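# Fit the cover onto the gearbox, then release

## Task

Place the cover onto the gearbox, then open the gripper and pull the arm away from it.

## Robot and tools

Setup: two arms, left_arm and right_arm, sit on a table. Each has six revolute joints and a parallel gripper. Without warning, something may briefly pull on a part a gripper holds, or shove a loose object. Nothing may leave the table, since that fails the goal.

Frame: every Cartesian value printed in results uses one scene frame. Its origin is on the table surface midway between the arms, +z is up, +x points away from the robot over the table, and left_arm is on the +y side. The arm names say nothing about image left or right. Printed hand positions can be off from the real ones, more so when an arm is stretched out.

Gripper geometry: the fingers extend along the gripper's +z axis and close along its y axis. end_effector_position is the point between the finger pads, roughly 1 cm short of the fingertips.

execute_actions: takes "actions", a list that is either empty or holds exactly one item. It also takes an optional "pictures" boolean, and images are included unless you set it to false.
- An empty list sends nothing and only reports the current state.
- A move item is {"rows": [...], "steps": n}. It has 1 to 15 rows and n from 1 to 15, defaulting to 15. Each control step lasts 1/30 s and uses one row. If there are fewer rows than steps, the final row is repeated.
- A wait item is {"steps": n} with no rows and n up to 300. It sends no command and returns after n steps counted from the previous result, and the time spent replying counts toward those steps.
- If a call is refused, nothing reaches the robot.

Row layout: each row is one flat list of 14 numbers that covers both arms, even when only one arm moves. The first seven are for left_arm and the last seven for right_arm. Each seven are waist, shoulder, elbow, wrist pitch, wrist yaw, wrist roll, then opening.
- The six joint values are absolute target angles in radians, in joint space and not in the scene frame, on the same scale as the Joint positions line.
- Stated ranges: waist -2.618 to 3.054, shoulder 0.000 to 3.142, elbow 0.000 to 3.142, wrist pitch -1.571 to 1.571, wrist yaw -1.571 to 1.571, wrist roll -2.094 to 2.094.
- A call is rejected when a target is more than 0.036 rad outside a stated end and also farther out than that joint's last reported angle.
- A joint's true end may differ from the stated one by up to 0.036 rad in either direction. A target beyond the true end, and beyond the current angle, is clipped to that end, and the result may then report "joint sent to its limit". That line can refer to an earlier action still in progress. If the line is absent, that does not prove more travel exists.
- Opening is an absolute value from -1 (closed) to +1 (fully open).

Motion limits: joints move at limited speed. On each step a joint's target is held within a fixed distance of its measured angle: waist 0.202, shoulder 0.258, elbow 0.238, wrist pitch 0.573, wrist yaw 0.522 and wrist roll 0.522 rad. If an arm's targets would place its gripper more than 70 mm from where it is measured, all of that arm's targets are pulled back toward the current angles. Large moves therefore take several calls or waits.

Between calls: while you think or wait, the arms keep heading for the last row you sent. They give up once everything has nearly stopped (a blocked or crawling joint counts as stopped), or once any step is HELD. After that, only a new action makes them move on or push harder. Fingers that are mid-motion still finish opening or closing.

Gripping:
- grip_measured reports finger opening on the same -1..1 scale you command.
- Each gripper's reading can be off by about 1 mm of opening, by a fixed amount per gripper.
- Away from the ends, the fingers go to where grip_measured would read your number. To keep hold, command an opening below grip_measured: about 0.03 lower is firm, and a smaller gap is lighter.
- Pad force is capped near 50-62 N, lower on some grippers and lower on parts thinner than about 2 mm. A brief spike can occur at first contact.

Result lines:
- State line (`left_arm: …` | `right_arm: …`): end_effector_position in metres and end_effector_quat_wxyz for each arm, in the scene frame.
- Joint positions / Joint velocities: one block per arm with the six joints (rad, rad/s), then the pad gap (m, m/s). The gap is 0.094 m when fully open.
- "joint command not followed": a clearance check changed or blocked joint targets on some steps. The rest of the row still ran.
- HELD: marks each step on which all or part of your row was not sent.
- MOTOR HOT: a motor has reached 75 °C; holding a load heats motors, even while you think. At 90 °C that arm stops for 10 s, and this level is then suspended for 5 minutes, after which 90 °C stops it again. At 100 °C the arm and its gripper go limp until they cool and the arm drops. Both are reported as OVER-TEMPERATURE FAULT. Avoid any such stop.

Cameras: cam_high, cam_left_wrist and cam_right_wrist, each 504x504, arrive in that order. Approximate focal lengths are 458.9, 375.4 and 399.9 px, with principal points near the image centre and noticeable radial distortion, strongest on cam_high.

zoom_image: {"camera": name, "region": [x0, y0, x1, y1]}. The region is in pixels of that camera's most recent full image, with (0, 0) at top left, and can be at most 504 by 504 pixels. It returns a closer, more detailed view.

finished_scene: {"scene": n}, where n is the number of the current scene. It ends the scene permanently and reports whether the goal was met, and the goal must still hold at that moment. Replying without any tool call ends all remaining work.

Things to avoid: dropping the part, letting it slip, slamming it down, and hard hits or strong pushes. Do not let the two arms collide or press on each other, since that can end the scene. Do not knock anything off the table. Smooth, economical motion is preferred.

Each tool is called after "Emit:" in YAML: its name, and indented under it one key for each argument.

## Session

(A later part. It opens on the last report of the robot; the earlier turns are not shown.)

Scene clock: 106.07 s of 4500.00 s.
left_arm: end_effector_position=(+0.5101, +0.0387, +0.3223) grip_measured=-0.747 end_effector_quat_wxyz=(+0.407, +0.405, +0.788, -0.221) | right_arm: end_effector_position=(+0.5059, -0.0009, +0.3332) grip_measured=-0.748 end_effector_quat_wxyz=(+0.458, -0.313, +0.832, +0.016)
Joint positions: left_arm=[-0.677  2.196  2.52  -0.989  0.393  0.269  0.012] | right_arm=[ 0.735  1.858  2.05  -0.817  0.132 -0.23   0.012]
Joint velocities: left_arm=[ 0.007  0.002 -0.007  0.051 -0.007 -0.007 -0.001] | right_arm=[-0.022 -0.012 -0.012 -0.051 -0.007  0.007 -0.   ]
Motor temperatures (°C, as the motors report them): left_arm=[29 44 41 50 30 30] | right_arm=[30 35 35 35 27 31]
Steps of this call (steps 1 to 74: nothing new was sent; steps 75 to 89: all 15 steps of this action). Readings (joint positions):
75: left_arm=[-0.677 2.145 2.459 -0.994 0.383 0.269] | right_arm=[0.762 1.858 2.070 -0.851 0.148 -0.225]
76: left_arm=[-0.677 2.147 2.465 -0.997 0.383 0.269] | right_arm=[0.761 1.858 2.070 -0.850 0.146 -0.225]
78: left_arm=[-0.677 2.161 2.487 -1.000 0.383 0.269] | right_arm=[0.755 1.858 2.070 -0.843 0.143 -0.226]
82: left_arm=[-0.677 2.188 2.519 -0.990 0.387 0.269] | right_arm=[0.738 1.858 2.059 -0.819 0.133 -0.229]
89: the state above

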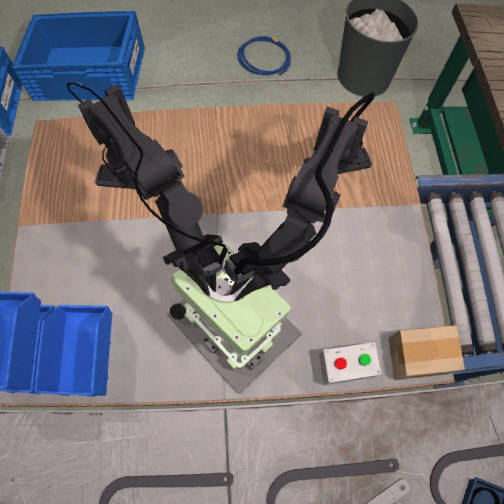

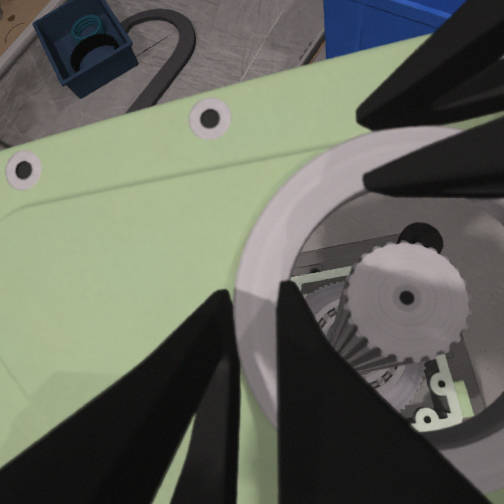

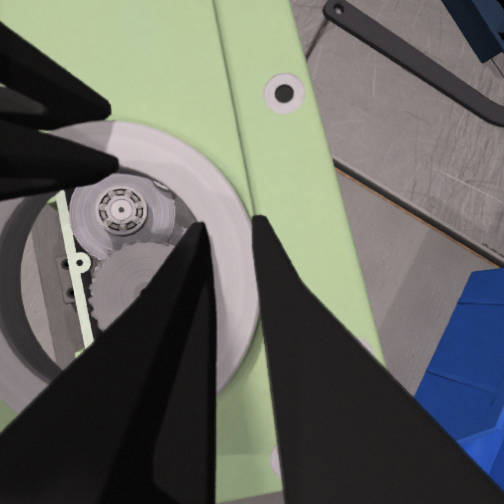

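Emit:
execute_actions:
  actions:
    - {"rows":[[-0.681,2.143,2.54,-0.882,0.42,0.275,-0.8,0.718,1.795,2.04,-0.695,0.15,-0.237,-0.8],[-0.684,2.131,2.505,-0.859,0.42,0.275,-0.8,0.717,1.787,2.017,-0.68,0.15,-0.237,-0.8],[-0.686,2.12,2.473,-0.838,0.42,0.275,-0.8,0.716,1.78,1.995,-0.665,0.15,-0.237,-0.8],[-0.688,2.11,2.443,-0.818,0.42,0.275,-0.8,0.715,1.773,1.973,-0.65,0.15,-0.237,-0.8],[-0.69,2.101,2.416,-0.8,0.42,0.275,-0.8,0.715,1.766,1.951,-0.635,0.15,-0.237,-0.8],[-0.691,2.093,2.39,-0.782,0.42,0.275,-0.8,0.714,1.759,1.929,-0.62,0.15,-0.237,-0.8],[-0.692,2.086,2.365,-0.764,0.42,0.275,-0.8,0.713,1.752,1.907,-0.605,0.15,-0.237,-0.8],[-0.693,2.079,2.341,-0.747,0.42,0.275,-0.8,0.712,1.745,1.885,-0.59,0.15,-0.237,-0.8],[-0.694,2.072,2.318,-0.731,0.42,0.275,-0.8,0.711,1.738,1.863,-0.575,0.15,-0.237,-0.8],[-0.695,2.066,2.297,-0.716,0.42,0.275,-0.8,0.71,1.732,1.842,-0.56,0.15,-0.237,-0.8]],"steps":15}

Emit:
execute_actions:
  actions:
    - {"steps":10}

Scene clock: 108.80 s of 4500.00 s.
left_arm: end_effector_position=(+0.5061, +0.0299, +0.2815) grip_measured=-0.748 end_effector_quat_wxyz=(+0.386, +0.412, +0.794, -0.224) | right_arm: end_effector_position=(+0.5023, -0.0089, +0.2917) grip_measured=-0.748 end_effector_quat_wxyz=(+0.442, -0.313, +0.840, +0.011)
Joint positions: left_arm=[-0.694  2.139  2.279 -0.85   0.393  0.271  0.012] | right_arm=[ 0.725  1.796  1.827 -0.693  0.131 -0.23   0.012]
Joint velocities: left_arm=[-0.007 -0.017 -0.042 -0.007  0.007 -0.007 -0.001] | right_arm=[-0.017  0.012 -0.022  0.051 -0.051 -0.007  0.   ]
Motor temperatures (°C, as the motors report them): left_arm=[29 45 41 50 30 30] | right_arm=[30 36 35 36 27 31]
Steps of this call (steps 1 to 15: the robot went on to your last target; steps 16 to 67: nothing new was sent; steps 68 to 82: all 15 steps of this action). Readings (joint positions):
68: left_arm=[-0.677 2.196 2.520 -0.989 0.393 0.269] | right_arm=[0.735 1.857 2.047 -0.814 0.132 -0.230]
69: left_arm=[-0.677 2.195 2.515 -0.985 0.393 0.269] | right_arm=[0.735 1.853 2.037 -0.806 0.132 -0.230]
71: left_arm=[-0.678 2.183 2.480 -0.960 0.393 0.271] | right_arm=[0.733 1.841 2.004 -0.780 0.132 -0.230]
75: left_arm=[-0.686 2.152 2.377 -0.903 0.393 0.271] | right_arm=[0.731 1.813 1.918 -0.735 0.132 -0.230]
82: the state above

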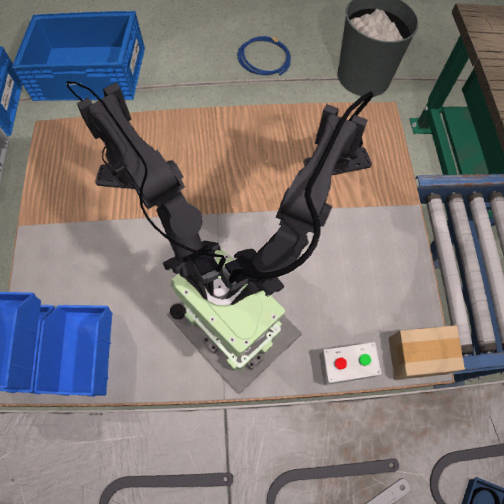

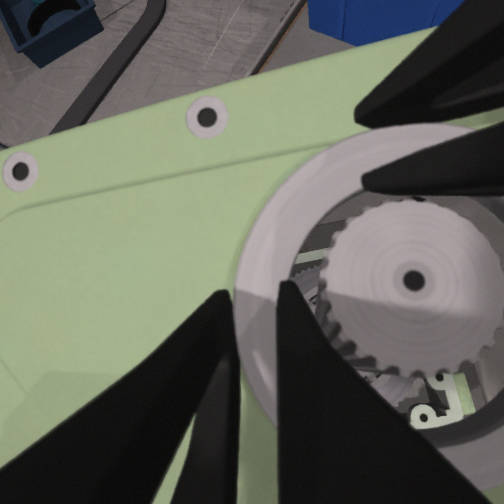

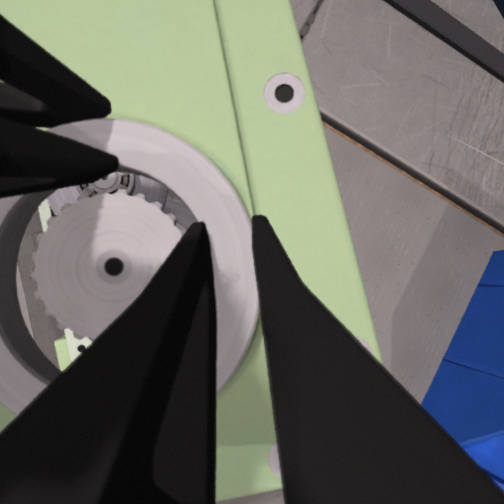

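Scene clock: 109.13 s of 4500.00 s.
left_arm: end_effector_position=(+0.5093, +0.0290, +0.2890) grip_measured=-0.748 end_effector_quat_wxyz=(+0.400, +0.412, +0.788, -0.222) | right_arm: end_effector_position=(+0.5053, -0.0096, +0.2989) grip_measured=-0.748 end_effector_quat_wxyz=(+0.454, -0.308, +0.836, +0.012)
Joint positions: left_arm=[-0.694  2.133  2.279 -0.823  0.388  0.271  0.012] | right_arm=[ 0.722  1.79   1.827 -0.67   0.133 -0.23   0.012]
Joint velocities: left_arm=[-0.017 -0.007 -0.002 -0.037 -0.007 -0.007 -0.   ] | right_arm=[-0.007 -0.017 -0.002 -0.007 -0.051 -0.037 -0.   ]
Motor temperatures (°C, as the motors report them): left_arm=[29 46 41 50 30 30] | right_arm=[30 36 35 36 27 31]
Steps of this call (steps 1 to 10: the robot went on to your last target). Readings (joint positions):
1: left_arm=[-0.694 2.139 2.279 -0.848 0.393 0.271] | right_arm=[0.725 1.796 1.827 -0.690 0.131 -0.230]
2: left_arm=[-0.694 2.138 2.279 -0.844 0.392 0.271] | right_arm=[0.725 1.796 1.827 -0.687 0.131 -0.230]
4: left_arm=[-0.694 2.137 2.279 -0.836 0.389 0.271] | right_arm=[0.724 1.795 1.827 -0.679 0.132 -0.230]
8: left_arm=[-0.694 2.134 2.279 -0.825 0.388 0.271] | right_arm=[0.722 1.791 1.827 -0.671 0.133 -0.230]
10: the state above

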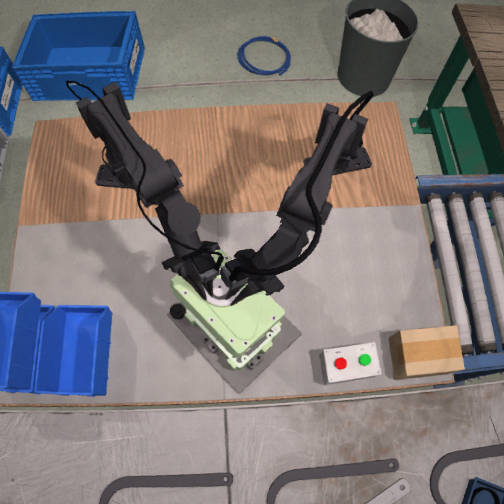

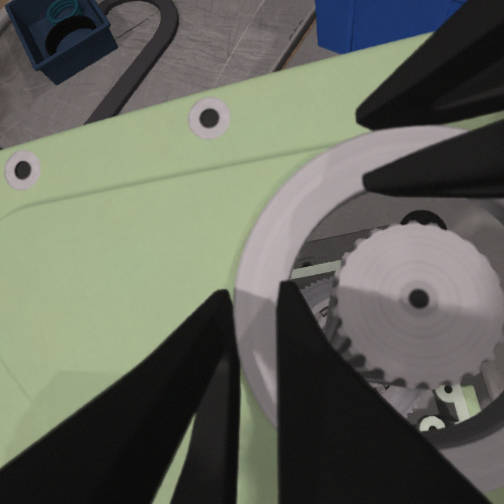

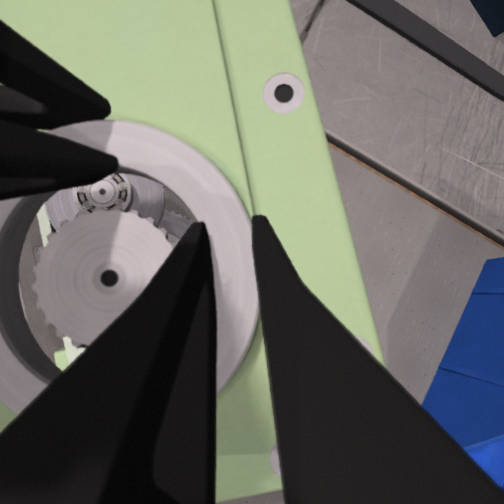

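Emit:
execute_actions:
  actions:
    - {"rows":[[-0.695,2.061,2.28,-0.695,0.42,0.275,-0.8,0.71,1.73,1.83,-0.543,0.15,-0.237,-0.8],[-0.695,2.056,2.262,-0.675,0.42,0.275,-0.8,0.71,1.727,1.817,-0.527,0.15,-0.237,-0.8],[-0.695,2.051,2.243,-0.657,0.42,0.275,-0.8,0.71,1.725,1.804,-0.511,0.15,-0.237,-0.8],[-0.695,2.046,2.224,-0.64,0.42,0.275,-0.8,0.71,1.722,1.791,-0.497,0.15,-0.237,-0.8],[-0.695,2.041,2.205,-0.625,0.42,0.275,-0.8,0.71,1.72,1.778,-0.485,0.15,-0.237,-0.8],[-0.695,2.037,2.187,-0.611,0.42,0.275,-0.8,0.71,1.717,1.765,-0.473,0.15,-0.237,-0.8],[-0.695,2.033,2.17,-0.598,0.42,0.275,-0.8,0.71,1.715,1.752,-0.462,0.15,-0.237,-0.8],[-0.695,2.029,2.153,-0.586,0.42,0.275,-0.8,0.71,1.713,1.739,-0.452,0.15,-0.237,-0.8],[-0.695,2.025,2.137,-0.575,0.42,0.275,-0.8,0.71,1.711,1.726,-0.443,0.15,-0.237,-0.8],[-0.695,2.021,2.121,-0.565,0.42,0.275,-0.8,0.71,1.709,1.713,-0.434,0.15,-0.237,-0.8],[-0.695,2.017,2.106,-0.562,0.42,0.275,-0.8,0.71,1.707,1.7,-0.432,0.15,-0.237,-0.8],[-0.695,2.014,2.091,-0.562,0.42,0.275,-0.8,0.71,1.706,1.688,-0.432,0.15,-0.237,-0.8]],"steps":15}

Emit:
execute_actions:
  actions:
    - {"steps":10}

Scene clock: 112.77 s of 4500.00 s.
left_arm: end_effector_position=(+0.5117, +0.0259, +0.2640) grip_measured=-0.748 end_effector_quat_wxyz=(+0.409, +0.413, +0.782, -0.223) | right_arm: end_effector_position=(+0.5074, -0.0129, +0.2740) grip_measured=-0.748 end_effector_quat_wxyz=(+0.458, -0.304, +0.835, +0.008)
Joint positions: left_arm=[-0.696  2.087  2.085 -0.656  0.39   0.271  0.012] | right_arm=[ 0.717  1.763  1.685 -0.547  0.141 -0.232  0.012]
Joint velocities: left_arm=[-0.012  0.007 -0.11   0.125  0.022 -0.066  0.   ] | right_arm=[-0.012 -0.002 -0.09   0.066  0.037  0.007  0.   ]
Motor temperatures (°C, as the motors report them): left_arm=[29 48 40 50 30 30] | right_arm=[30 37 35 37 27 31]
Steps of this call (steps 1 to 30: the robot went on to your last target; steps 31 to 90: nothing new was sent; then 0.13 s passed at rest; steps 91 to 105: all 15 steps of this action). Readings (joint positions):
91: left_arm=[-0.694 2.133 2.279 -0.822 0.388 0.271] | right_arm=[0.722 1.790 1.827 -0.669 0.134 -0.230]
92: left_arm=[-0.694 2.132 2.272 -0.815 0.388 0.271] | right_arm=[0.722 1.789 1.824 -0.664 0.135 -0.230]
94: left_arm=[-0.694 2.120 2.245 -0.790 0.386 0.271] | right_arm=[0.722 1.783 1.806 -0.644 0.136 -0.231]
98: left_arm=[-0.694 2.098 2.175 -0.737 0.386 0.271] | right_arm=[0.722 1.771 1.756 -0.602 0.136 -0.232]
105: the state above

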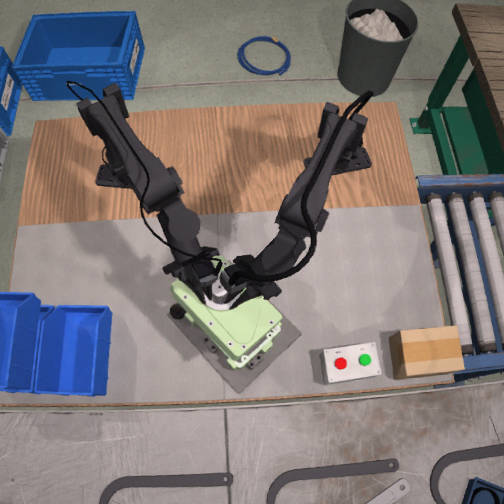

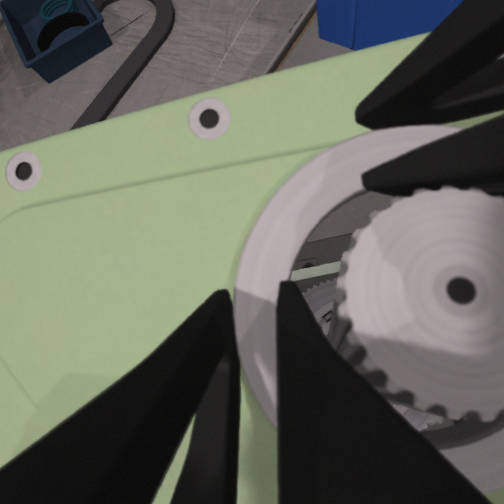

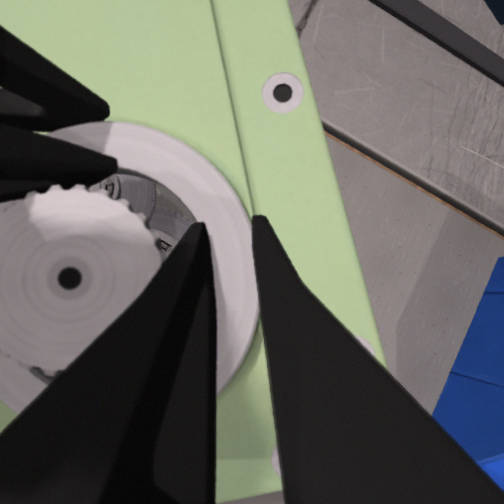

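Scene clock: 113.10 s of 4500.00 s.
left_arm: end_effector_position=(+0.5121, +0.0254, +0.2636) grip_measured=-0.748 end_effector_quat_wxyz=(+0.410, +0.413, +0.782, -0.224) | right_arm: end_effector_position=(+0.5077, -0.0131, +0.2738) grip_measured=-0.748 end_effector_quat_wxyz=(+0.459, -0.304, +0.835, +0.007)
Joint positions: left_arm=[-0.697  2.087  2.082 -0.65   0.39   0.271  0.012] | right_arm=[ 0.717  1.762  1.682 -0.543  0.141 -0.232  0.012]
Joint velocities: left_arm=[-0.012 -0.007 -0.007 -0.007  0.022  0.007 -0.   ] | right_arm=[ 0.012  0.002  0.012 -0.051 -0.066 -0.007  0.001]
Motor temperatures (°C, as the motors report them): left_arm=[29 48 40 50 30 30] | right_arm=[30 37 35 37 27 31]
Steps of this call (steps 1 to 10: the robot went on to your last target). Readings (joint positions):
1: left_arm=[-0.697 2.087 2.082 -0.652 0.390 0.271] | right_arm=[0.717 1.763 1.683 -0.546 0.141 -0.232]
2: left_arm=[-0.697 2.087 2.082 -0.651 0.390 0.271] | right_arm=[0.717 1.763 1.683 -0.545 0.141 -0.232]
4: left_arm=[-0.697 2.087 2.082 -0.651 0.390 0.271] | right_arm=[0.717 1.762 1.682 -0.544 0.141 -0.232]
8: left_arm=[-0.697 2.087 2.082 -0.650 0.390 0.271] | right_arm=[0.717 1.762 1.682 -0.543 0.141 -0.232]
10: the state above

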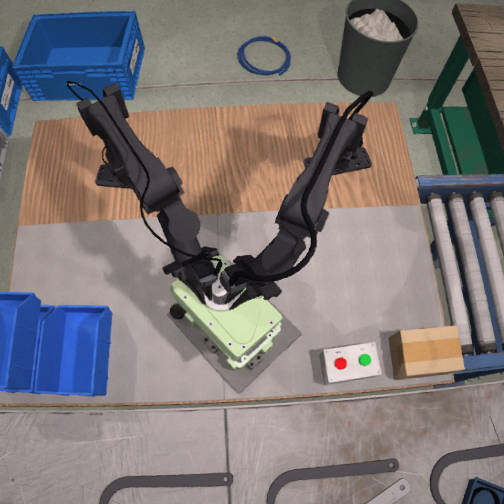

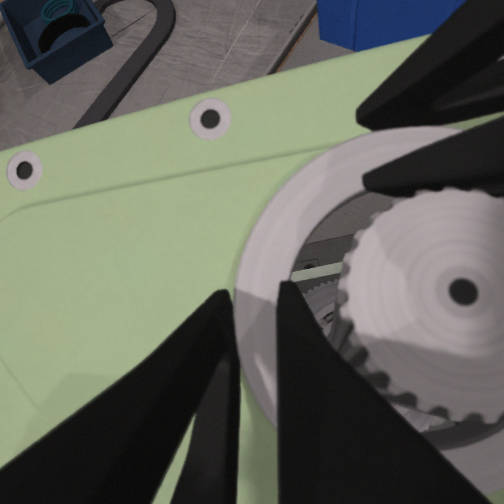

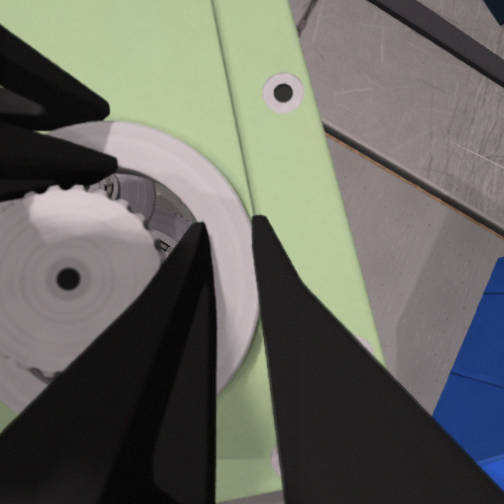

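Emit:
execute_actions:
  actions:
    - {"rows":[[-0.695,2.011,2.077,-0.548,0.42,0.275,-0.8,0.71,1.705,1.677,-0.418,0.15,-0.237,-0.8],[-0.695,2.008,2.063,-0.534,0.42,0.275,-0.8,0.71,1.704,1.666,-0.404,0.15,-0.237,-0.8],[-0.695,2.006,2.049,-0.52,0.42,0.275,-0.8,0.71,1.702,1.654,-0.391,0.15,-0.237,-0.8],[-0.695,2.003,2.035,-0.507,0.42,0.275,-0.8,0.71,1.701,1.643,-0.379,0.15,-0.237,-0.8],[-0.695,2.001,2.021,-0.495,0.42,0.275,-0.8,0.71,1.7,1.632,-0.368,0.15,-0.237,-0.8],[-0.695,1.999,2.008,-0.484,0.42,0.275,-0.8,0.71,1.699,1.621,-0.358,0.15,-0.237,-0.8],[-0.695,1.997,1.995,-0.474,0.42,0.275,-0.8,0.71,1.698,1.61,-0.348,0.15,-0.237,-0.8],[-0.695,1.995,1.982,-0.464,0.42,0.275,-0.8,0.71,1.697,1.599,-0.339,0.15,-0.237,-0.8],[-0.695,1.994,1.97,-0.455,0.42,0.275,-0.8,0.71,1.696,1.588,-0.33,0.15,-0.237,-0.8],[-0.695,1.992,1.958,-0.447,0.42,0.275,-0.8,0.71,1.696,1.577,-0.322,0.15,-0.237,-0.8],[-0.695,1.991,1.946,-0.442,0.42,0.275,-0.8,0.71,1.695,1.566,-0.316,0.15,-0.237,-0.8],[-0.695,1.99,1.934,-0.44,0.42,0.275,-0.8,0.71,1.695,1.556,-0.315,0.15,-0.237,-0.8]],"steps":15}

Scene clock: 114.73 s of 4500.00 s.
left_arm: end_effector_position=(+0.5152, +0.0217, +0.2518) grip_measured=-0.748 end_effector_quat_wxyz=(+0.435, +0.414, +0.767, -0.226) | right_arm: end_effector_position=(+0.5102, -0.0172, +0.2618) grip_measured=-0.748 end_effector_quat_wxyz=(+0.478, -0.295, +0.828, +0.005)
Joint positions: left_arm=[-0.698  2.053  1.938 -0.483  0.395  0.271  0.012] | right_arm=[ 0.711  1.732  1.563 -0.414  0.152 -0.233  0.012]
Joint velocities: left_arm=[-0.012  0.002 -0.081  0.095  0.022 -0.037 -0.001] | right_arm=[-0.032 -0.007 -0.056  0.051 -0.051 -0.007 -0.001]
Motor temperatures (°C, as the motors report them): left_arm=[29 49 40 50 30 30] | right_arm=[30 37 35 37 27 31]
Steps of this call (steps 1 to 15: the robot went on to your last target; steps 16 to 34: nothing new was sent; steps 35 to 49: all 15 steps of this action). Readings (joint positions):
35: left_arm=[-0.697 2.086 2.079 -0.648 0.390 0.271] | right_arm=[0.717 1.762 1.681 -0.542 0.141 -0.232]
36: left_arm=[-0.697 2.083 2.072 -0.641 0.390 0.271] | right_arm=[0.717 1.760 1.675 -0.536 0.142 -0.232]
38: left_arm=[-0.697 2.075 2.051 -0.619 0.390 0.271] | right_arm=[0.717 1.754 1.659 -0.516 0.142 -0.233]
42: left_arm=[-0.697 2.061 2.003 -0.565 0.390 0.271] | right_arm=[0.716 1.742 1.619 -0.471 0.147 -0.234]
49: the state above

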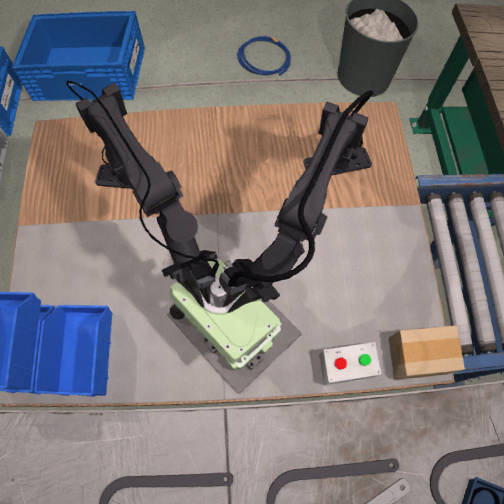

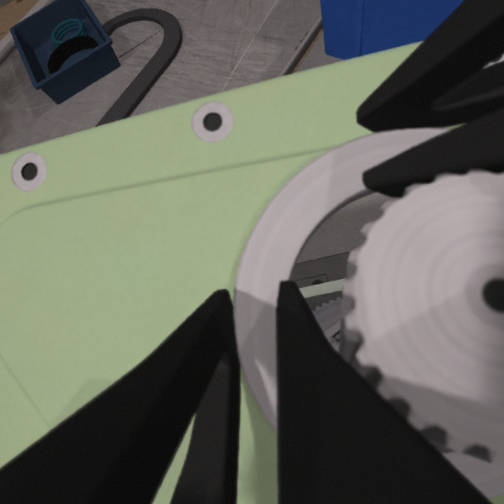

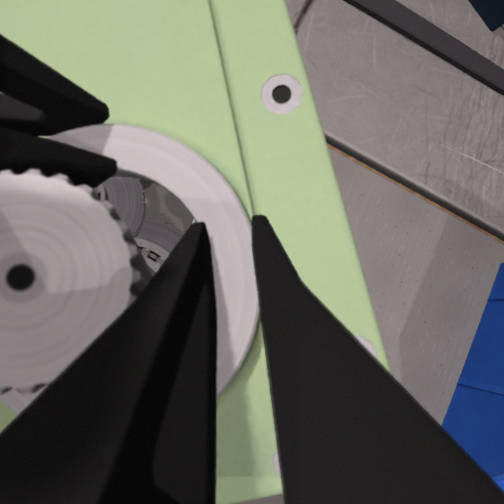

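Emit:
execute_actions:
  actions:
    - {"rows":[[-0.687,1.99,1.94,-0.44,0.42,0.275,-0.8,0.715,1.705,1.57,-0.317,0.15,-0.237,-0.8],[-0.68,1.99,1.945,-0.44,0.42,0.275,-0.8,0.72,1.715,1.585,-0.319,0.15,-0.237,-0.8],[-0.673,1.99,1.95,-0.44,0.42,0.275,-0.8,0.725,1.725,1.6,-0.321,0.15,-0.237,-0.8],[-0.667,1.99,1.95,-0.44,0.42,0.275,-0.8,0.73,1.73,1.605,-0.322,0.15,-0.237,-0.8]],"steps":15}

Scene clock: 117.17 s of 4500.00 s.
left_arm: end_effector_position=(+0.5154, +0.0219, +0.2519) grip_measured=-0.748 end_effector_quat_wxyz=(+0.435, +0.414, +0.767, -0.227) | right_arm: end_effector_position=(+0.5102, -0.0169, +0.2617) grip_measured=-0.748 end_effector_quat_wxyz=(+0.479, -0.293, +0.828, +0.005)
Joint positions: left_arm=[-0.697  2.053  1.937 -0.481  0.398  0.271  0.012] | right_arm=[ 0.712  1.731  1.561 -0.41   0.153 -0.23   0.012]
Joint velocities: left_arm=[-0.007 -0.002 -0.002  0.037 -0.066 -0.007 -0.001] | right_arm=[-0.002  0.002  0.012  0.007  0.022  0.066 -0.001]
Motor temperatures (°C, as the motors report them): left_arm=[29 50 39 50 30 30] | right_arm=[30 37 35 37 27 31]
Steps of this call (steps 1 to 15: the robot went on to your last target; steps 16 to 58: nothing new was sent; steps 59 to 73: all 15 steps of this action). Readings (joint positions):
59: left_arm=[-0.698 2.053 1.937 -0.482 0.395 0.271] | right_arm=[0.711 1.731 1.561 -0.410 0.152 -0.231]
60: left_arm=[-0.698 2.053 1.937 -0.482 0.395 0.271] | right_arm=[0.711 1.731 1.561 -0.410 0.152 -0.231]
62: left_arm=[-0.698 2.053 1.937 -0.482 0.396 0.271] | right_arm=[0.711 1.731 1.561 -0.410 0.152 -0.231]
66: left_arm=[-0.697 2.053 1.937 -0.481 0.398 0.271] | right_arm=[0.712 1.731 1.561 -0.410 0.153 -0.230]
73: the state above

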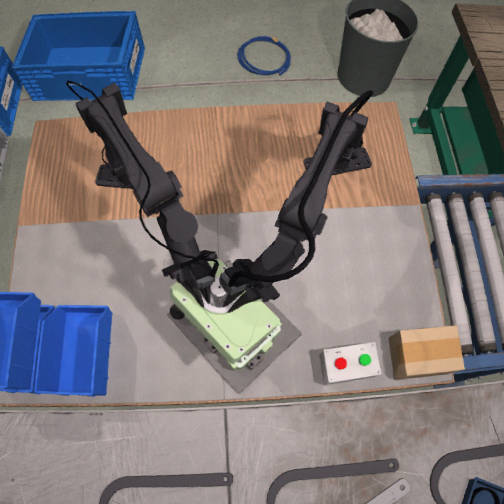

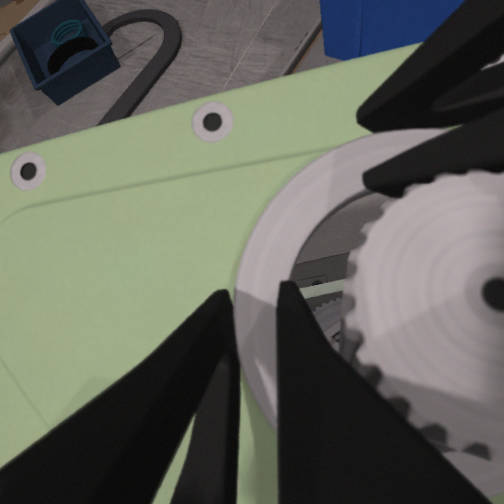

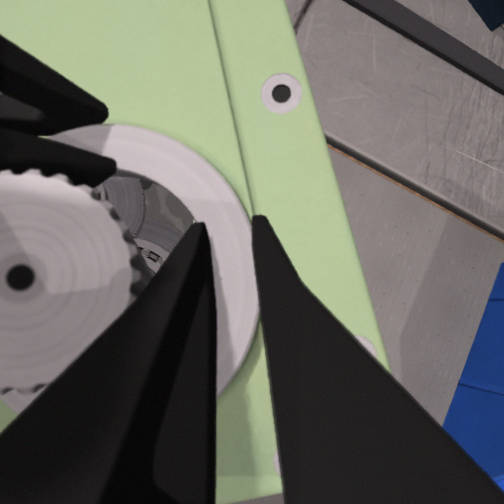

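Emit:
zoom_image:
  camera: "cam_high"
  region: [150,230,310,390]

Region (150, 230, 310, 390) of cam_high's 504x504 image, scaled by 3.150, with more detail than that image has.

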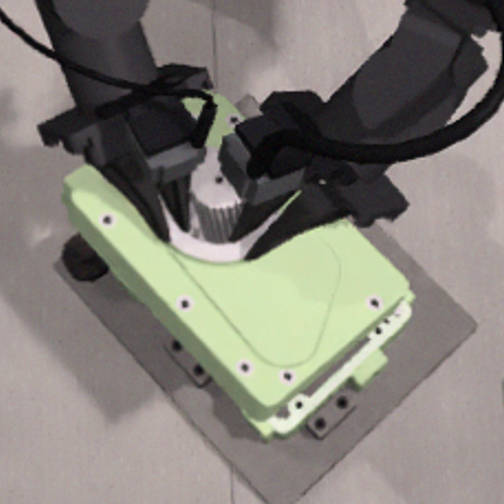

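Emit:
execute_actions:
  actions:
    - {"rows":[[-0.69,1.99,1.97,-0.45,0.42,0.275,-0.8,0.715,1.7,1.6,-0.325,0.15,-0.237,-0.8],[-0.69,1.993,1.995,-0.465,0.42,0.275,-0.8,0.715,1.7,1.62,-0.34,0.15,-0.237,-0.8],[-0.69,1.997,2.02,-0.483,0.42,0.275,-0.8,0.715,1.7,1.64,-0.358,0.15,-0.237,-0.8],[-0.69,2.001,2.046,-0.503,0.42,0.275,-0.8,0.715,1.7,1.66,-0.376,0.15,-0.237,-0.8],[-0.69,2.005,2.073,-0.523,0.42,0.275,-0.8,0.715,1.701,1.68,-0.395,0.15,-0.237,-0.8],[-0.69,2.01,2.10,-0.543,0.42,0.275,-0.8,0.715,1.703,1.70,-0.414,0.15,-0.237,-0.8],[-0.69,2.014,2.128,-0.562,0.42,0.275,-0.8,0.715,1.706,1.722,-0.432,0.15,-0.237,-0.8],[-0.69,2.02,2.156,-0.583,0.42,0.275,-0.8,0.715,1.709,1.744,-0.45,0.15,-0.237,-0.8],[-0.69,2.027,2.186,-0.605,0.42,0.275,-0.8,0.715,1.713,1.767,-0.468,0.15,-0.237,-0.8],[-0.69,2.034,2.216,-0.627,0.42,0.275,-0.8,0.715,1.717,1.79,-0.486,0.15,-0.237,-0.8],[-0.69,2.041,2.246,-0.65,0.42,0.275,-0.8,0.715,1.72,1.813,-0.505,0.15,-0.237,-0.8],[-0.69,2.049,2.277,-0.672,0.42,0.275,-0.8,0.715,1.724,1.836,-0.523,0.15,-0.237,-0.8],[-0.69,2.057,2.308,-0.694,0.42,0.275,-0.8,0.715,1.728,1.859,-0.542,0.15,-0.237,-0.8],[-0.69,2.066,2.34,-0.716,0.42,0.275,-0.8,0.715,1.732,1.882,-0.56,0.15,-0.237,-0.8]],"steps":15}

Emit:
execute_actions:
  actions:
    - {"steps":15}

Scene clock: 127.53 s of 4500.00 s.
left_arm: end_effector_position=(+0.5139, +0.0252, +0.3144) grip_measured=-0.748 end_effector_quat_wxyz=(+0.445, +0.412, +0.763, -0.221) | right_arm: end_effector_position=(+0.5089, -0.0141, +0.3237) grip_measured=-0.748 end_effector_quat_wxyz=(+0.495, -0.295, +0.817, +0.012)
Joint positions: left_arm=[-0.697  2.1    2.251 -0.728  0.384  0.274  0.012] | right_arm=[ 0.714  1.75   1.802 -0.594  0.143 -0.237  0.012]
Joint velocities: left_arm=[ 0.012  0.046  0.637 -0.286 -0.066  0.037 -0.001] | right_arm=[ 0.017 -0.017  0.525 -0.256 -0.037 -0.007  0.   ]
Motor temperatures (°C, as the motors report them): left_arm=[29 53 39 49 30 30] | right_arm=[30 36 36 38 27 31]
Steps of this call (steps 1 to 15: the robot went on to your last target; steps 16 to 90: nothing new was sent; then 6.87 s passed at rest; steps 91 to 105: all 15 steps of this action). Readings (joint positions):
91: left_arm=[-0.697 2.053 1.937 -0.481 0.398 0.271] | right_arm=[0.712 1.731 1.561 -0.410 0.153 -0.230]
92: left_arm=[-0.697 2.053 1.937 -0.481 0.398 0.271] | right_arm=[0.712 1.731 1.561 -0.410 0.153 -0.230]
94: left_arm=[-0.697 2.056 1.954 -0.498 0.398 0.271] | right_arm=[0.712 1.731 1.573 -0.425 0.153 -0.230]
98: left_arm=[-0.697 2.067 2.037 -0.588 0.393 0.272] | right_arm=[0.714 1.739 1.639 -0.487 0.145 -0.233]
105: the state above

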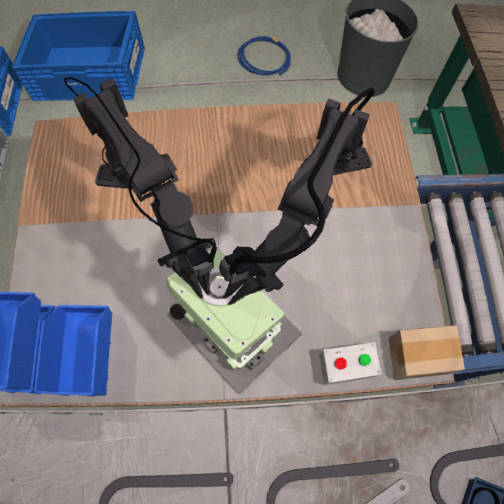

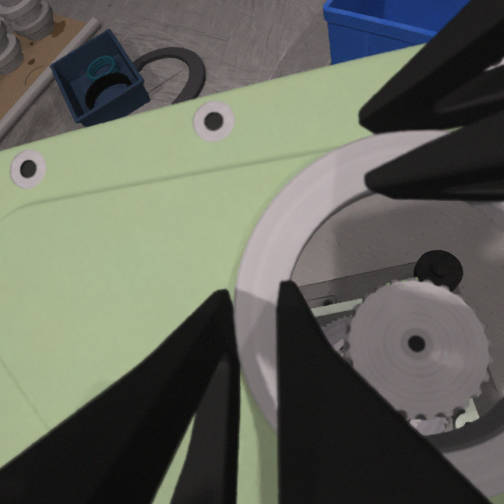

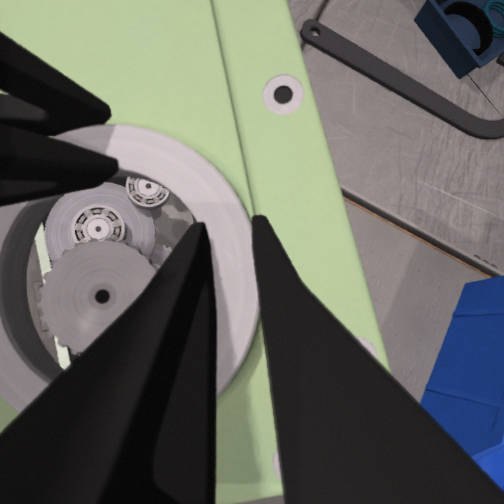

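Scene clock: 128.03 s of 4500.00 s.
left_arm: end_effector_position=(+0.5100, +0.0277, +0.3128) grip_measured=-0.748 end_effector_quat_wxyz=(+0.431, +0.413, +0.771, -0.220) | right_arm: end_effector_position=(+0.5052, -0.0120, +0.3227) grip_measured=-0.748 end_effector_quat_wxyz=(+0.482, -0.303, +0.822, +0.014)
Joint positions: left_arm=[-0.697  2.111  2.29  -0.789  0.383  0.275  0.012] | right_arm=[ 0.718  1.761  1.835 -0.643  0.132 -0.24   0.012]
Joint velocities: left_arm=[-0.007 -0.017 -0.007  0.037 -0.022 -0.022 -0.   ] | right_arm=[ 0.002  0.002 -0.002 -0.051  0.007 -0.022 -0.   ]
Motor temperatures (°C, as the motors report them): left_arm=[29 53 39 49 30 30] | right_arm=[30 36 36 38 27 31]
Steps of this call (steps 1 to 15: the robot went on to your last target). Readings (joint positions):
1: left_arm=[-0.697 2.100 2.268 -0.735 0.384 0.274] | right_arm=[0.714 1.750 1.817 -0.600 0.143 -0.238]
2: left_arm=[-0.697 2.100 2.279 -0.739 0.382 0.274] | right_arm=[0.715 1.750 1.827 -0.603 0.142 -0.239]
4: left_arm=[-0.697 2.100 2.290 -0.745 0.379 0.275] | right_arm=[0.716 1.750 1.835 -0.605 0.141 -0.240]
8: left_arm=[-0.697 2.104 2.290 -0.771 0.382 0.275] | right_arm=[0.717 1.753 1.835 -0.626 0.136 -0.240]
15: the state above

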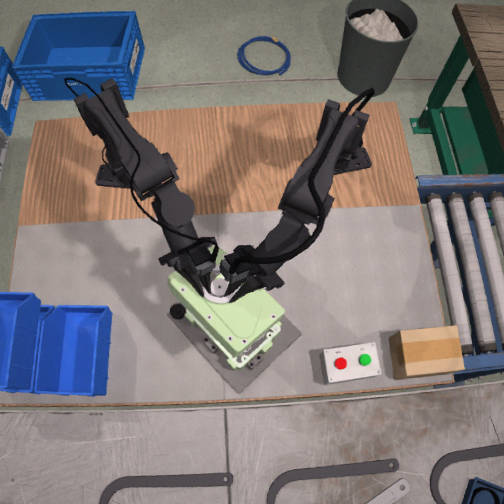

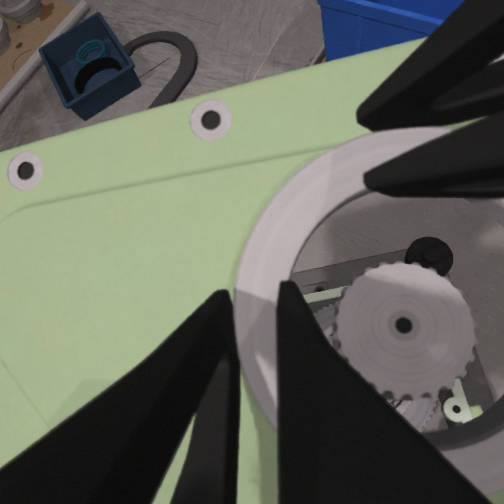

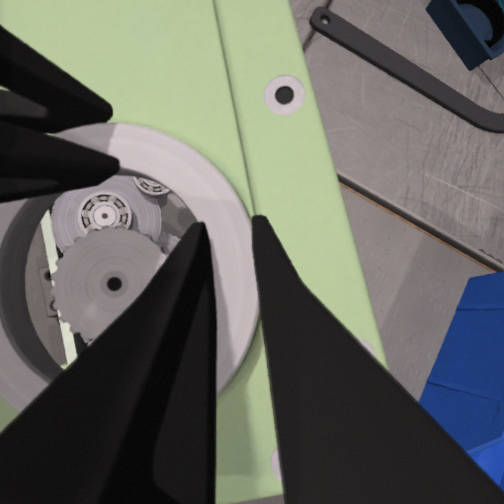

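Emit:
execute_actions:
  actions:
    - {"rows":[[-0.69,2.07,2.357,-0.725,0.42,0.275,-0.8,0.716,1.734,1.896,-0.568,0.15,-0.237,-0.8],[-0.69,2.074,2.375,-0.737,0.42,0.275,-0.8,0.717,1.737,1.91,-0.578,0.15,-0.237,-0.8],[-0.69,2.079,2.393,-0.75,0.42,0.275,-0.8,0.718,1.74,1.925,-0.589,0.15,-0.237,-0.8],[-0.69,2.084,2.412,-0.764,0.42,0.275,-0.8,0.718,1.743,1.94,-0.6,0.15,-0.237,-0.8],[-0.69,2.089,2.432,-0.779,0.42,0.275,-0.8,0.719,1.746,1.954,-0.612,0.15,-0.237,-0.8],[-0.69,2.095,2.453,-0.795,0.42,0.275,-0.8,0.72,1.749,1.968,-0.624,0.15,-0.237,-0.8],[-0.69,2.101,2.475,-0.811,0.42,0.275,-0.8,0.721,1.752,1.983,-0.636,0.15,-0.237,-0.8],[-0.69,2.108,2.498,-0.828,0.42,0.275,-0.8,0.722,1.755,1.997,-0.649,0.15,-0.237,-0.8],[-0.69,2.115,2.522,-0.846,0.42,0.275,-0.8,0.722,1.758,2.012,-0.661,0.15,-0.237,-0.8],[-0.69,2.123,2.546,-0.865,0.42,0.275,-0.8,0.723,1.762,2.026,-0.674,0.15,-0.237,-0.8]],"steps":15}

Emit:
execute_actions:
  actions:
    - {"steps":12}

Scene clock: 132.10 s of 4500.00 s.
left_arm: end_effector_position=(+0.5077, +0.0292, +0.3433) grip_measured=-0.748 end_effector_quat_wxyz=(+0.442, +0.413, +0.765, -0.219) | right_arm: end_effector_position=(+0.5030, -0.0104, +0.3530) grip_measured=-0.748 end_effector_quat_wxyz=(+0.492, -0.302, +0.816, +0.017)
Joint positions: left_arm=[-0.697  2.163  2.491 -0.913  0.381  0.275  0.012] | right_arm=[ 0.723  1.786  1.973 -0.734  0.133 -0.24   0.012]
Joint velocities: left_arm=[-0.012  0.002  0.037 -0.095  0.081  0.022  0.001] | right_arm=[ 0.007 -0.012  0.022 -0.037  0.051  0.022  0.   ]
Motor temperatures (°C, as the motors report them): left_arm=[29 53 40 49 30 30] | right_arm=[30 36 37 39 27 31]
Steps of this call (steps 1 to 15: the robot went on to your last target; steps 16 to 90: nothing new was sent; then 0.57 s passed at rest; steps 91 to 105: all 15 steps of this action). Readings (joint positions):
91: left_arm=[-0.697 2.111 2.290 -0.790 0.383 0.275] | right_arm=[0.718 1.761 1.835 -0.643 0.132 -0.240]
92: left_arm=[-0.697 2.113 2.295 -0.794 0.383 0.275] | right_arm=[0.718 1.761 1.837 -0.646 0.131 -0.240]
94: left_arm=[-0.697 2.122 2.320 -0.814 0.383 0.275] | right_arm=[0.718 1.767 1.854 -0.660 0.131 -0.240]
98: left_arm=[-0.697 2.146 2.398 -0.860 0.383 0.275] | right_arm=[0.718 1.781 1.909 -0.698 0.133 -0.240]
105: the state above

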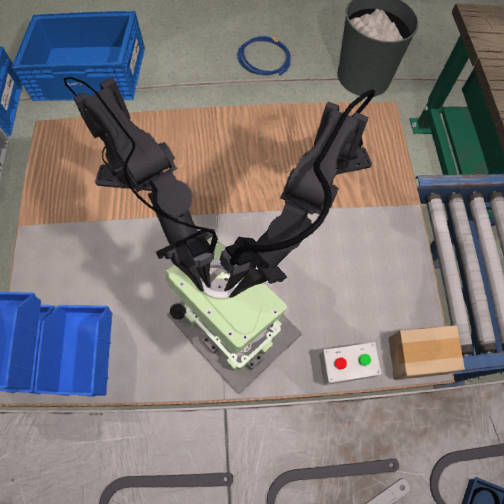

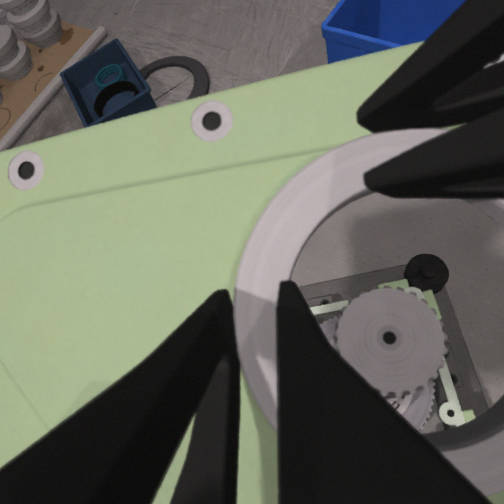

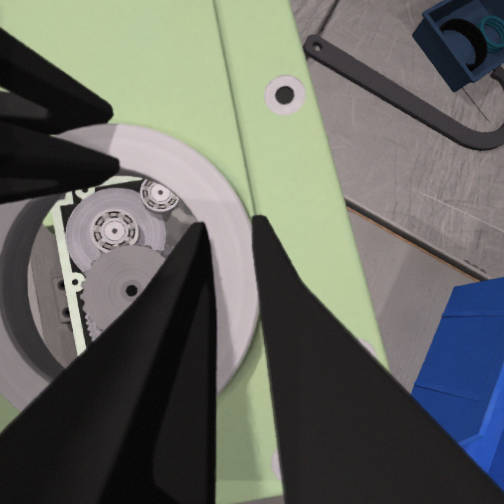

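Scene clock: 132.50 s of 4500.00 s.
left_arm: end_effector_position=(+0.5051, +0.0298, +0.3387) grip_measured=-0.748 end_effector_quat_wxyz=(+0.432, +0.414, +0.770, -0.221) | right_arm: end_effector_position=(+0.5001, -0.0101, +0.3492) grip_measured=-0.748 end_effector_quat_wxyz=(+0.484, -0.305, +0.820, +0.017)
Joint positions: left_arm=[-0.697  2.165  2.492 -0.934  0.386  0.275  0.012] | right_arm=[ 0.726  1.786  1.974 -0.753  0.133 -0.238  0.012]
Joint velocities: left_arm=[ 0.002  0.002 -0.002  0.007  0.022  0.007 -0.001] | right_arm=[-0.002 -0.002 -0.007 -0.007  0.007 -0.037 -0.001]
Motor temperatures (°C, as the motors report them): left_arm=[29 53 40 49 30 30] | right_arm=[30 36 37 39 27 31]
Steps of this call (steps 1 to 12: the robot went on to your last target). Readings (joint positions):
1: left_arm=[-0.697 2.163 2.492 -0.916 0.381 0.275] | right_arm=[0.724 1.786 1.974 -0.735 0.133 -0.240]
2: left_arm=[-0.697 2.163 2.492 -0.919 0.381 0.275] | right_arm=[0.724 1.786 1.974 -0.739 0.133 -0.240]
4: left_arm=[-0.697 2.164 2.492 -0.927 0.383 0.275] | right_arm=[0.725 1.786 1.974 -0.746 0.133 -0.240]
8: left_arm=[-0.697 2.165 2.492 -0.934 0.385 0.275] | right_arm=[0.726 1.786 1.974 -0.752 0.133 -0.238]
12: the state above

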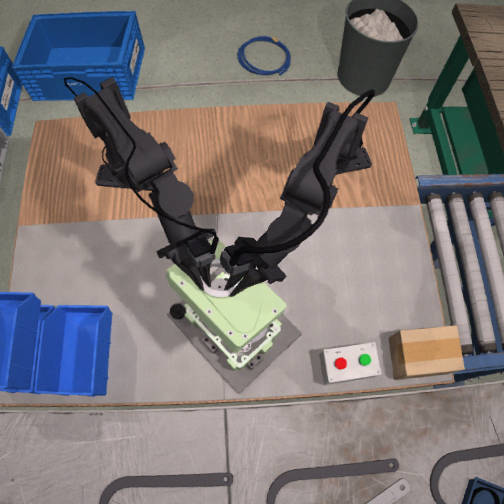

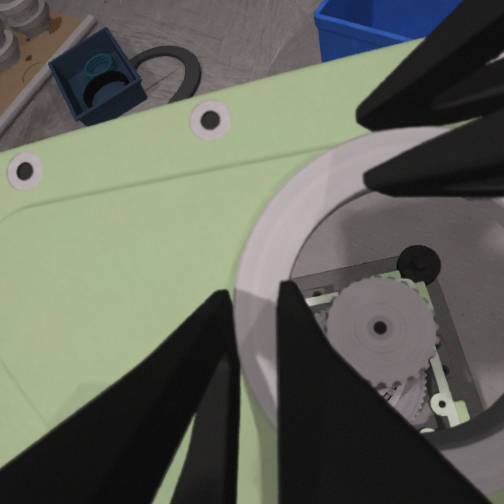

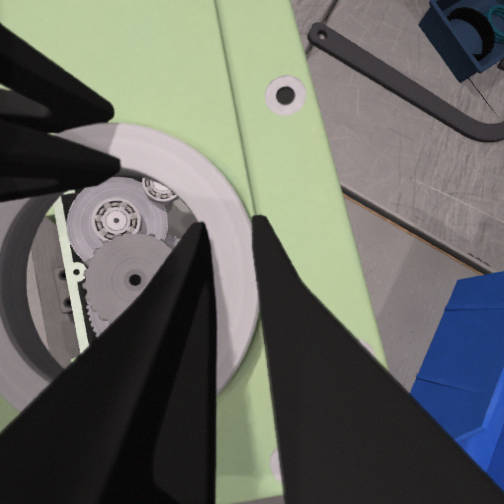

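Emit:
execute_actions:
  actions:
    - {"rows":[[-0.70,2.114,2.535,-0.857,0.412,0.269,-0.8,0.72,1.746,2.012,-0.672,0.148,-0.238,-0.8],[-0.71,2.105,2.522,-0.849,0.404,0.263,-0.8,0.717,1.729,1.997,-0.67,0.146,-0.24,-0.8],[-0.721,2.096,2.509,-0.841,0.396,0.258,-0.8,0.714,1.712,1.981,-0.668,0.144,-0.241,-0.8],[-0.731,2.087,2.496,-0.833,0.388,0.252,-0.8,0.711,1.695,1.964,-0.666,0.141,-0.242,-0.8],[-0.742,2.079,2.484,-0.825,0.38,0.246,-0.8,0.709,1.678,1.946,-0.664,0.139,-0.244,-0.8],[-0.752,2.071,2.472,-0.818,0.372,0.24,-0.8,0.706,1.661,1.928,-0.662,0.137,-0.245,-0.8],[-0.762,2.063,2.461,-0.811,0.364,0.234,-0.8,0.703,1.644,1.911,-0.66,0.135,-0.246,-0.8],[-0.773,2.055,2.45,-0.804,0.356,0.229,-0.8,0.70,1.628,1.894,-0.658,0.133,-0.248,-0.8],[-0.783,2.048,2.439,-0.797,0.348,0.223,-0.8,0.697,1.611,1.877,-0.656,0.131,-0.249,-0.8],[-0.793,2.041,2.428,-0.79,0.34,0.217,-0.8,0.694,1.595,1.86,-0.654,0.129,-0.25,-0.8],[-0.804,2.034,2.418,-0.783,0.332,0.211,-0.8,0.691,1.579,1.844,-0.652,0.127,-0.252,-0.8],[-0.814,2.027,2.408,-0.776,0.324,0.205,-0.8,0.689,1.563,1.828,-0.65,0.124,-0.253,-0.8],[-0.824,2.02,2.398,-0.77,0.316,0.2,-0.8,0.686,1.547,1.812,-0.648,0.122,-0.254,-0.8],[-0.835,2.013,2.388,-0.763,0.308,0.194,-0.8,0.683,1.531,1.796,-0.647,0.12,-0.256,-0.8],[-0.845,2.006,2.378,-0.757,0.30,0.188,-0.8,0.68,1.516,1.781,-0.645,0.118,-0.257,-0.8]],"steps":15}
  pictures: false

Emit:
execute_actions:
  actions:
    - {"steps":20}

Scene clock: 134.23 s of 4500.00 s.
left_arm: end_effector_position=(+0.4656, -0.0073, +0.3456) grip_measured=-0.748 end_effector_quat_wxyz=(+0.432, +0.418, +0.767, -0.223) | right_arm: end_effector_position=(+0.4617, -0.0462, +0.3560) grip_measured=-0.748 end_effector_quat_wxyz=(+0.482, -0.301, +0.823, +0.013)
Joint positions: left_arm=[-0.816  2.086  2.386 -0.884  0.294  0.211  0.012] | right_arm=[ 0.698  1.597  1.795 -0.768  0.121 -0.248  0.012]
Joint velocities: left_arm=[-0.276 -0.232 -0.291  0.198 -0.139 -0.183 -0.   ] | right_arm=[-0.09  -0.52  -0.437  0.022 -0.066 -0.095 -0.001]
Motor temperatures (°C, as the motors report them): left_arm=[29 53 40 49 30 30] | right_arm=[30 37 37 39 27 31]
Steps of this call (steps 1 to 30: the robot went on to your last target; steps 31 to 37: nothing new was sent; steps 38 to 52: all 15 steps of this action). Readings (joint positions):
38: left_arm=[-0.697 2.165 2.492 -0.934 0.386 0.275] | right_arm=[0.726 1.786 1.974 -0.753 0.133 -0.238]
39: left_arm=[-0.698 2.165 2.492 -0.934 0.385 0.273] | right_arm=[0.726 1.786 1.974 -0.753 0.132 -0.238]
41: left_arm=[-0.704 2.164 2.492 -0.934 0.375 0.269] | right_arm=[0.725 1.781 1.969 -0.753 0.133 -0.238]
45: left_arm=[-0.737 2.140 2.457 -0.928 0.346 0.254] | right_arm=[0.719 1.728 1.909 -0.754 0.130 -0.239]
52: the state above

Scene clock: 134.90 s of 4500.00 s.
left_arm: end_effector_position=(+0.4576, -0.0145, +0.3538) grip_measured=-0.748 end_effector_quat_wxyz=(+0.441, +0.415, +0.764, -0.226) | right_arm: end_effector_position=(+0.4532, -0.0536, +0.3644) grip_measured=-0.748 end_effector_quat_wxyz=(+0.489, -0.301, +0.819, +0.012)
Joint positions: left_arm=[-0.841  2.067  2.374 -0.864  0.274  0.192  0.012] | right_arm=[ 0.692  1.556  1.775 -0.772  0.118 -0.255  0.012]
Joint velocities: left_arm=[-0.012 -0.017 -0.007 -0.051 -0.081  0.007 -0.001] | right_arm=[ 0.012 -0.007 -0.007  0.022 -0.022 -0.007 -0.001]
Motor temperatures (°C, as the motors report them): left_arm=[29 53 39 50 30 30] | right_arm=[30 37 37 39 27 31]
Steps of this call (steps 1 to 20: the robot went on to your last target). Readings (joint positions):
1: left_arm=[-0.825 2.079 2.379 -0.878 0.288 0.206] | right_arm=[0.696 1.581 1.784 -0.770 0.119 -0.249]
2: left_arm=[-0.833 2.074 2.375 -0.874 0.283 0.202] | right_arm=[0.694 1.570 1.777 -0.773 0.119 -0.250]
4: left_arm=[-0.840 2.070 2.374 -0.868 0.279 0.196] | right_arm=[0.693 1.558 1.775 -0.777 0.119 -0.252]
8: left_arm=[-0.841 2.067 2.374 -0.864 0.274 0.193] | right_arm=[0.692 1.556 1.775 -0.772 0.118 -0.254]
20: the state above

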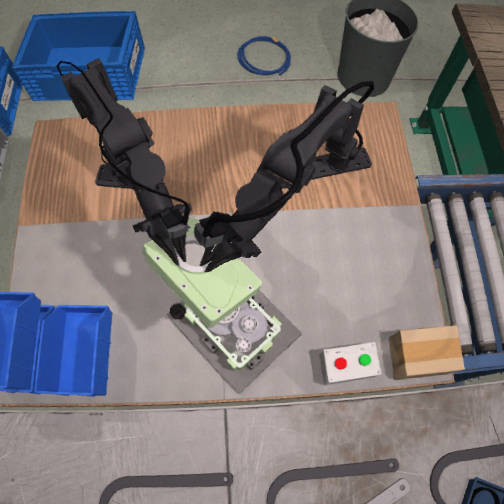

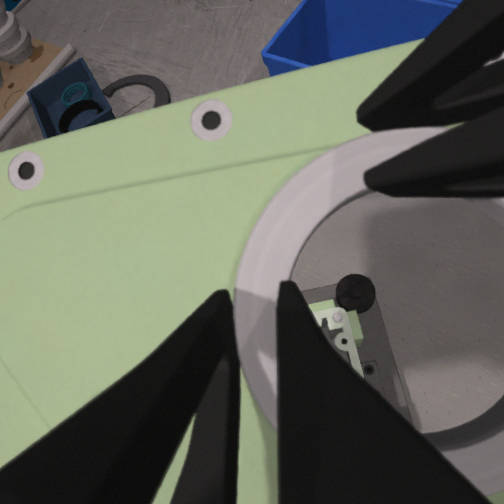

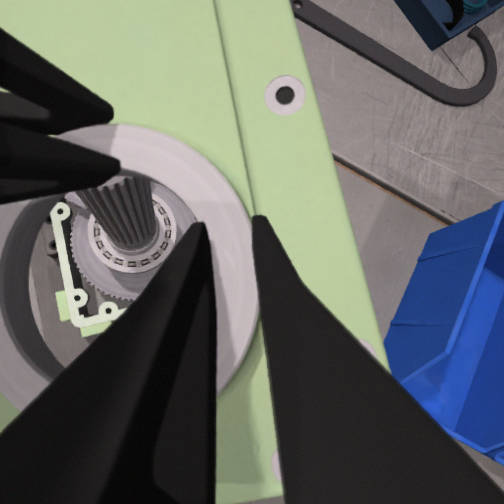

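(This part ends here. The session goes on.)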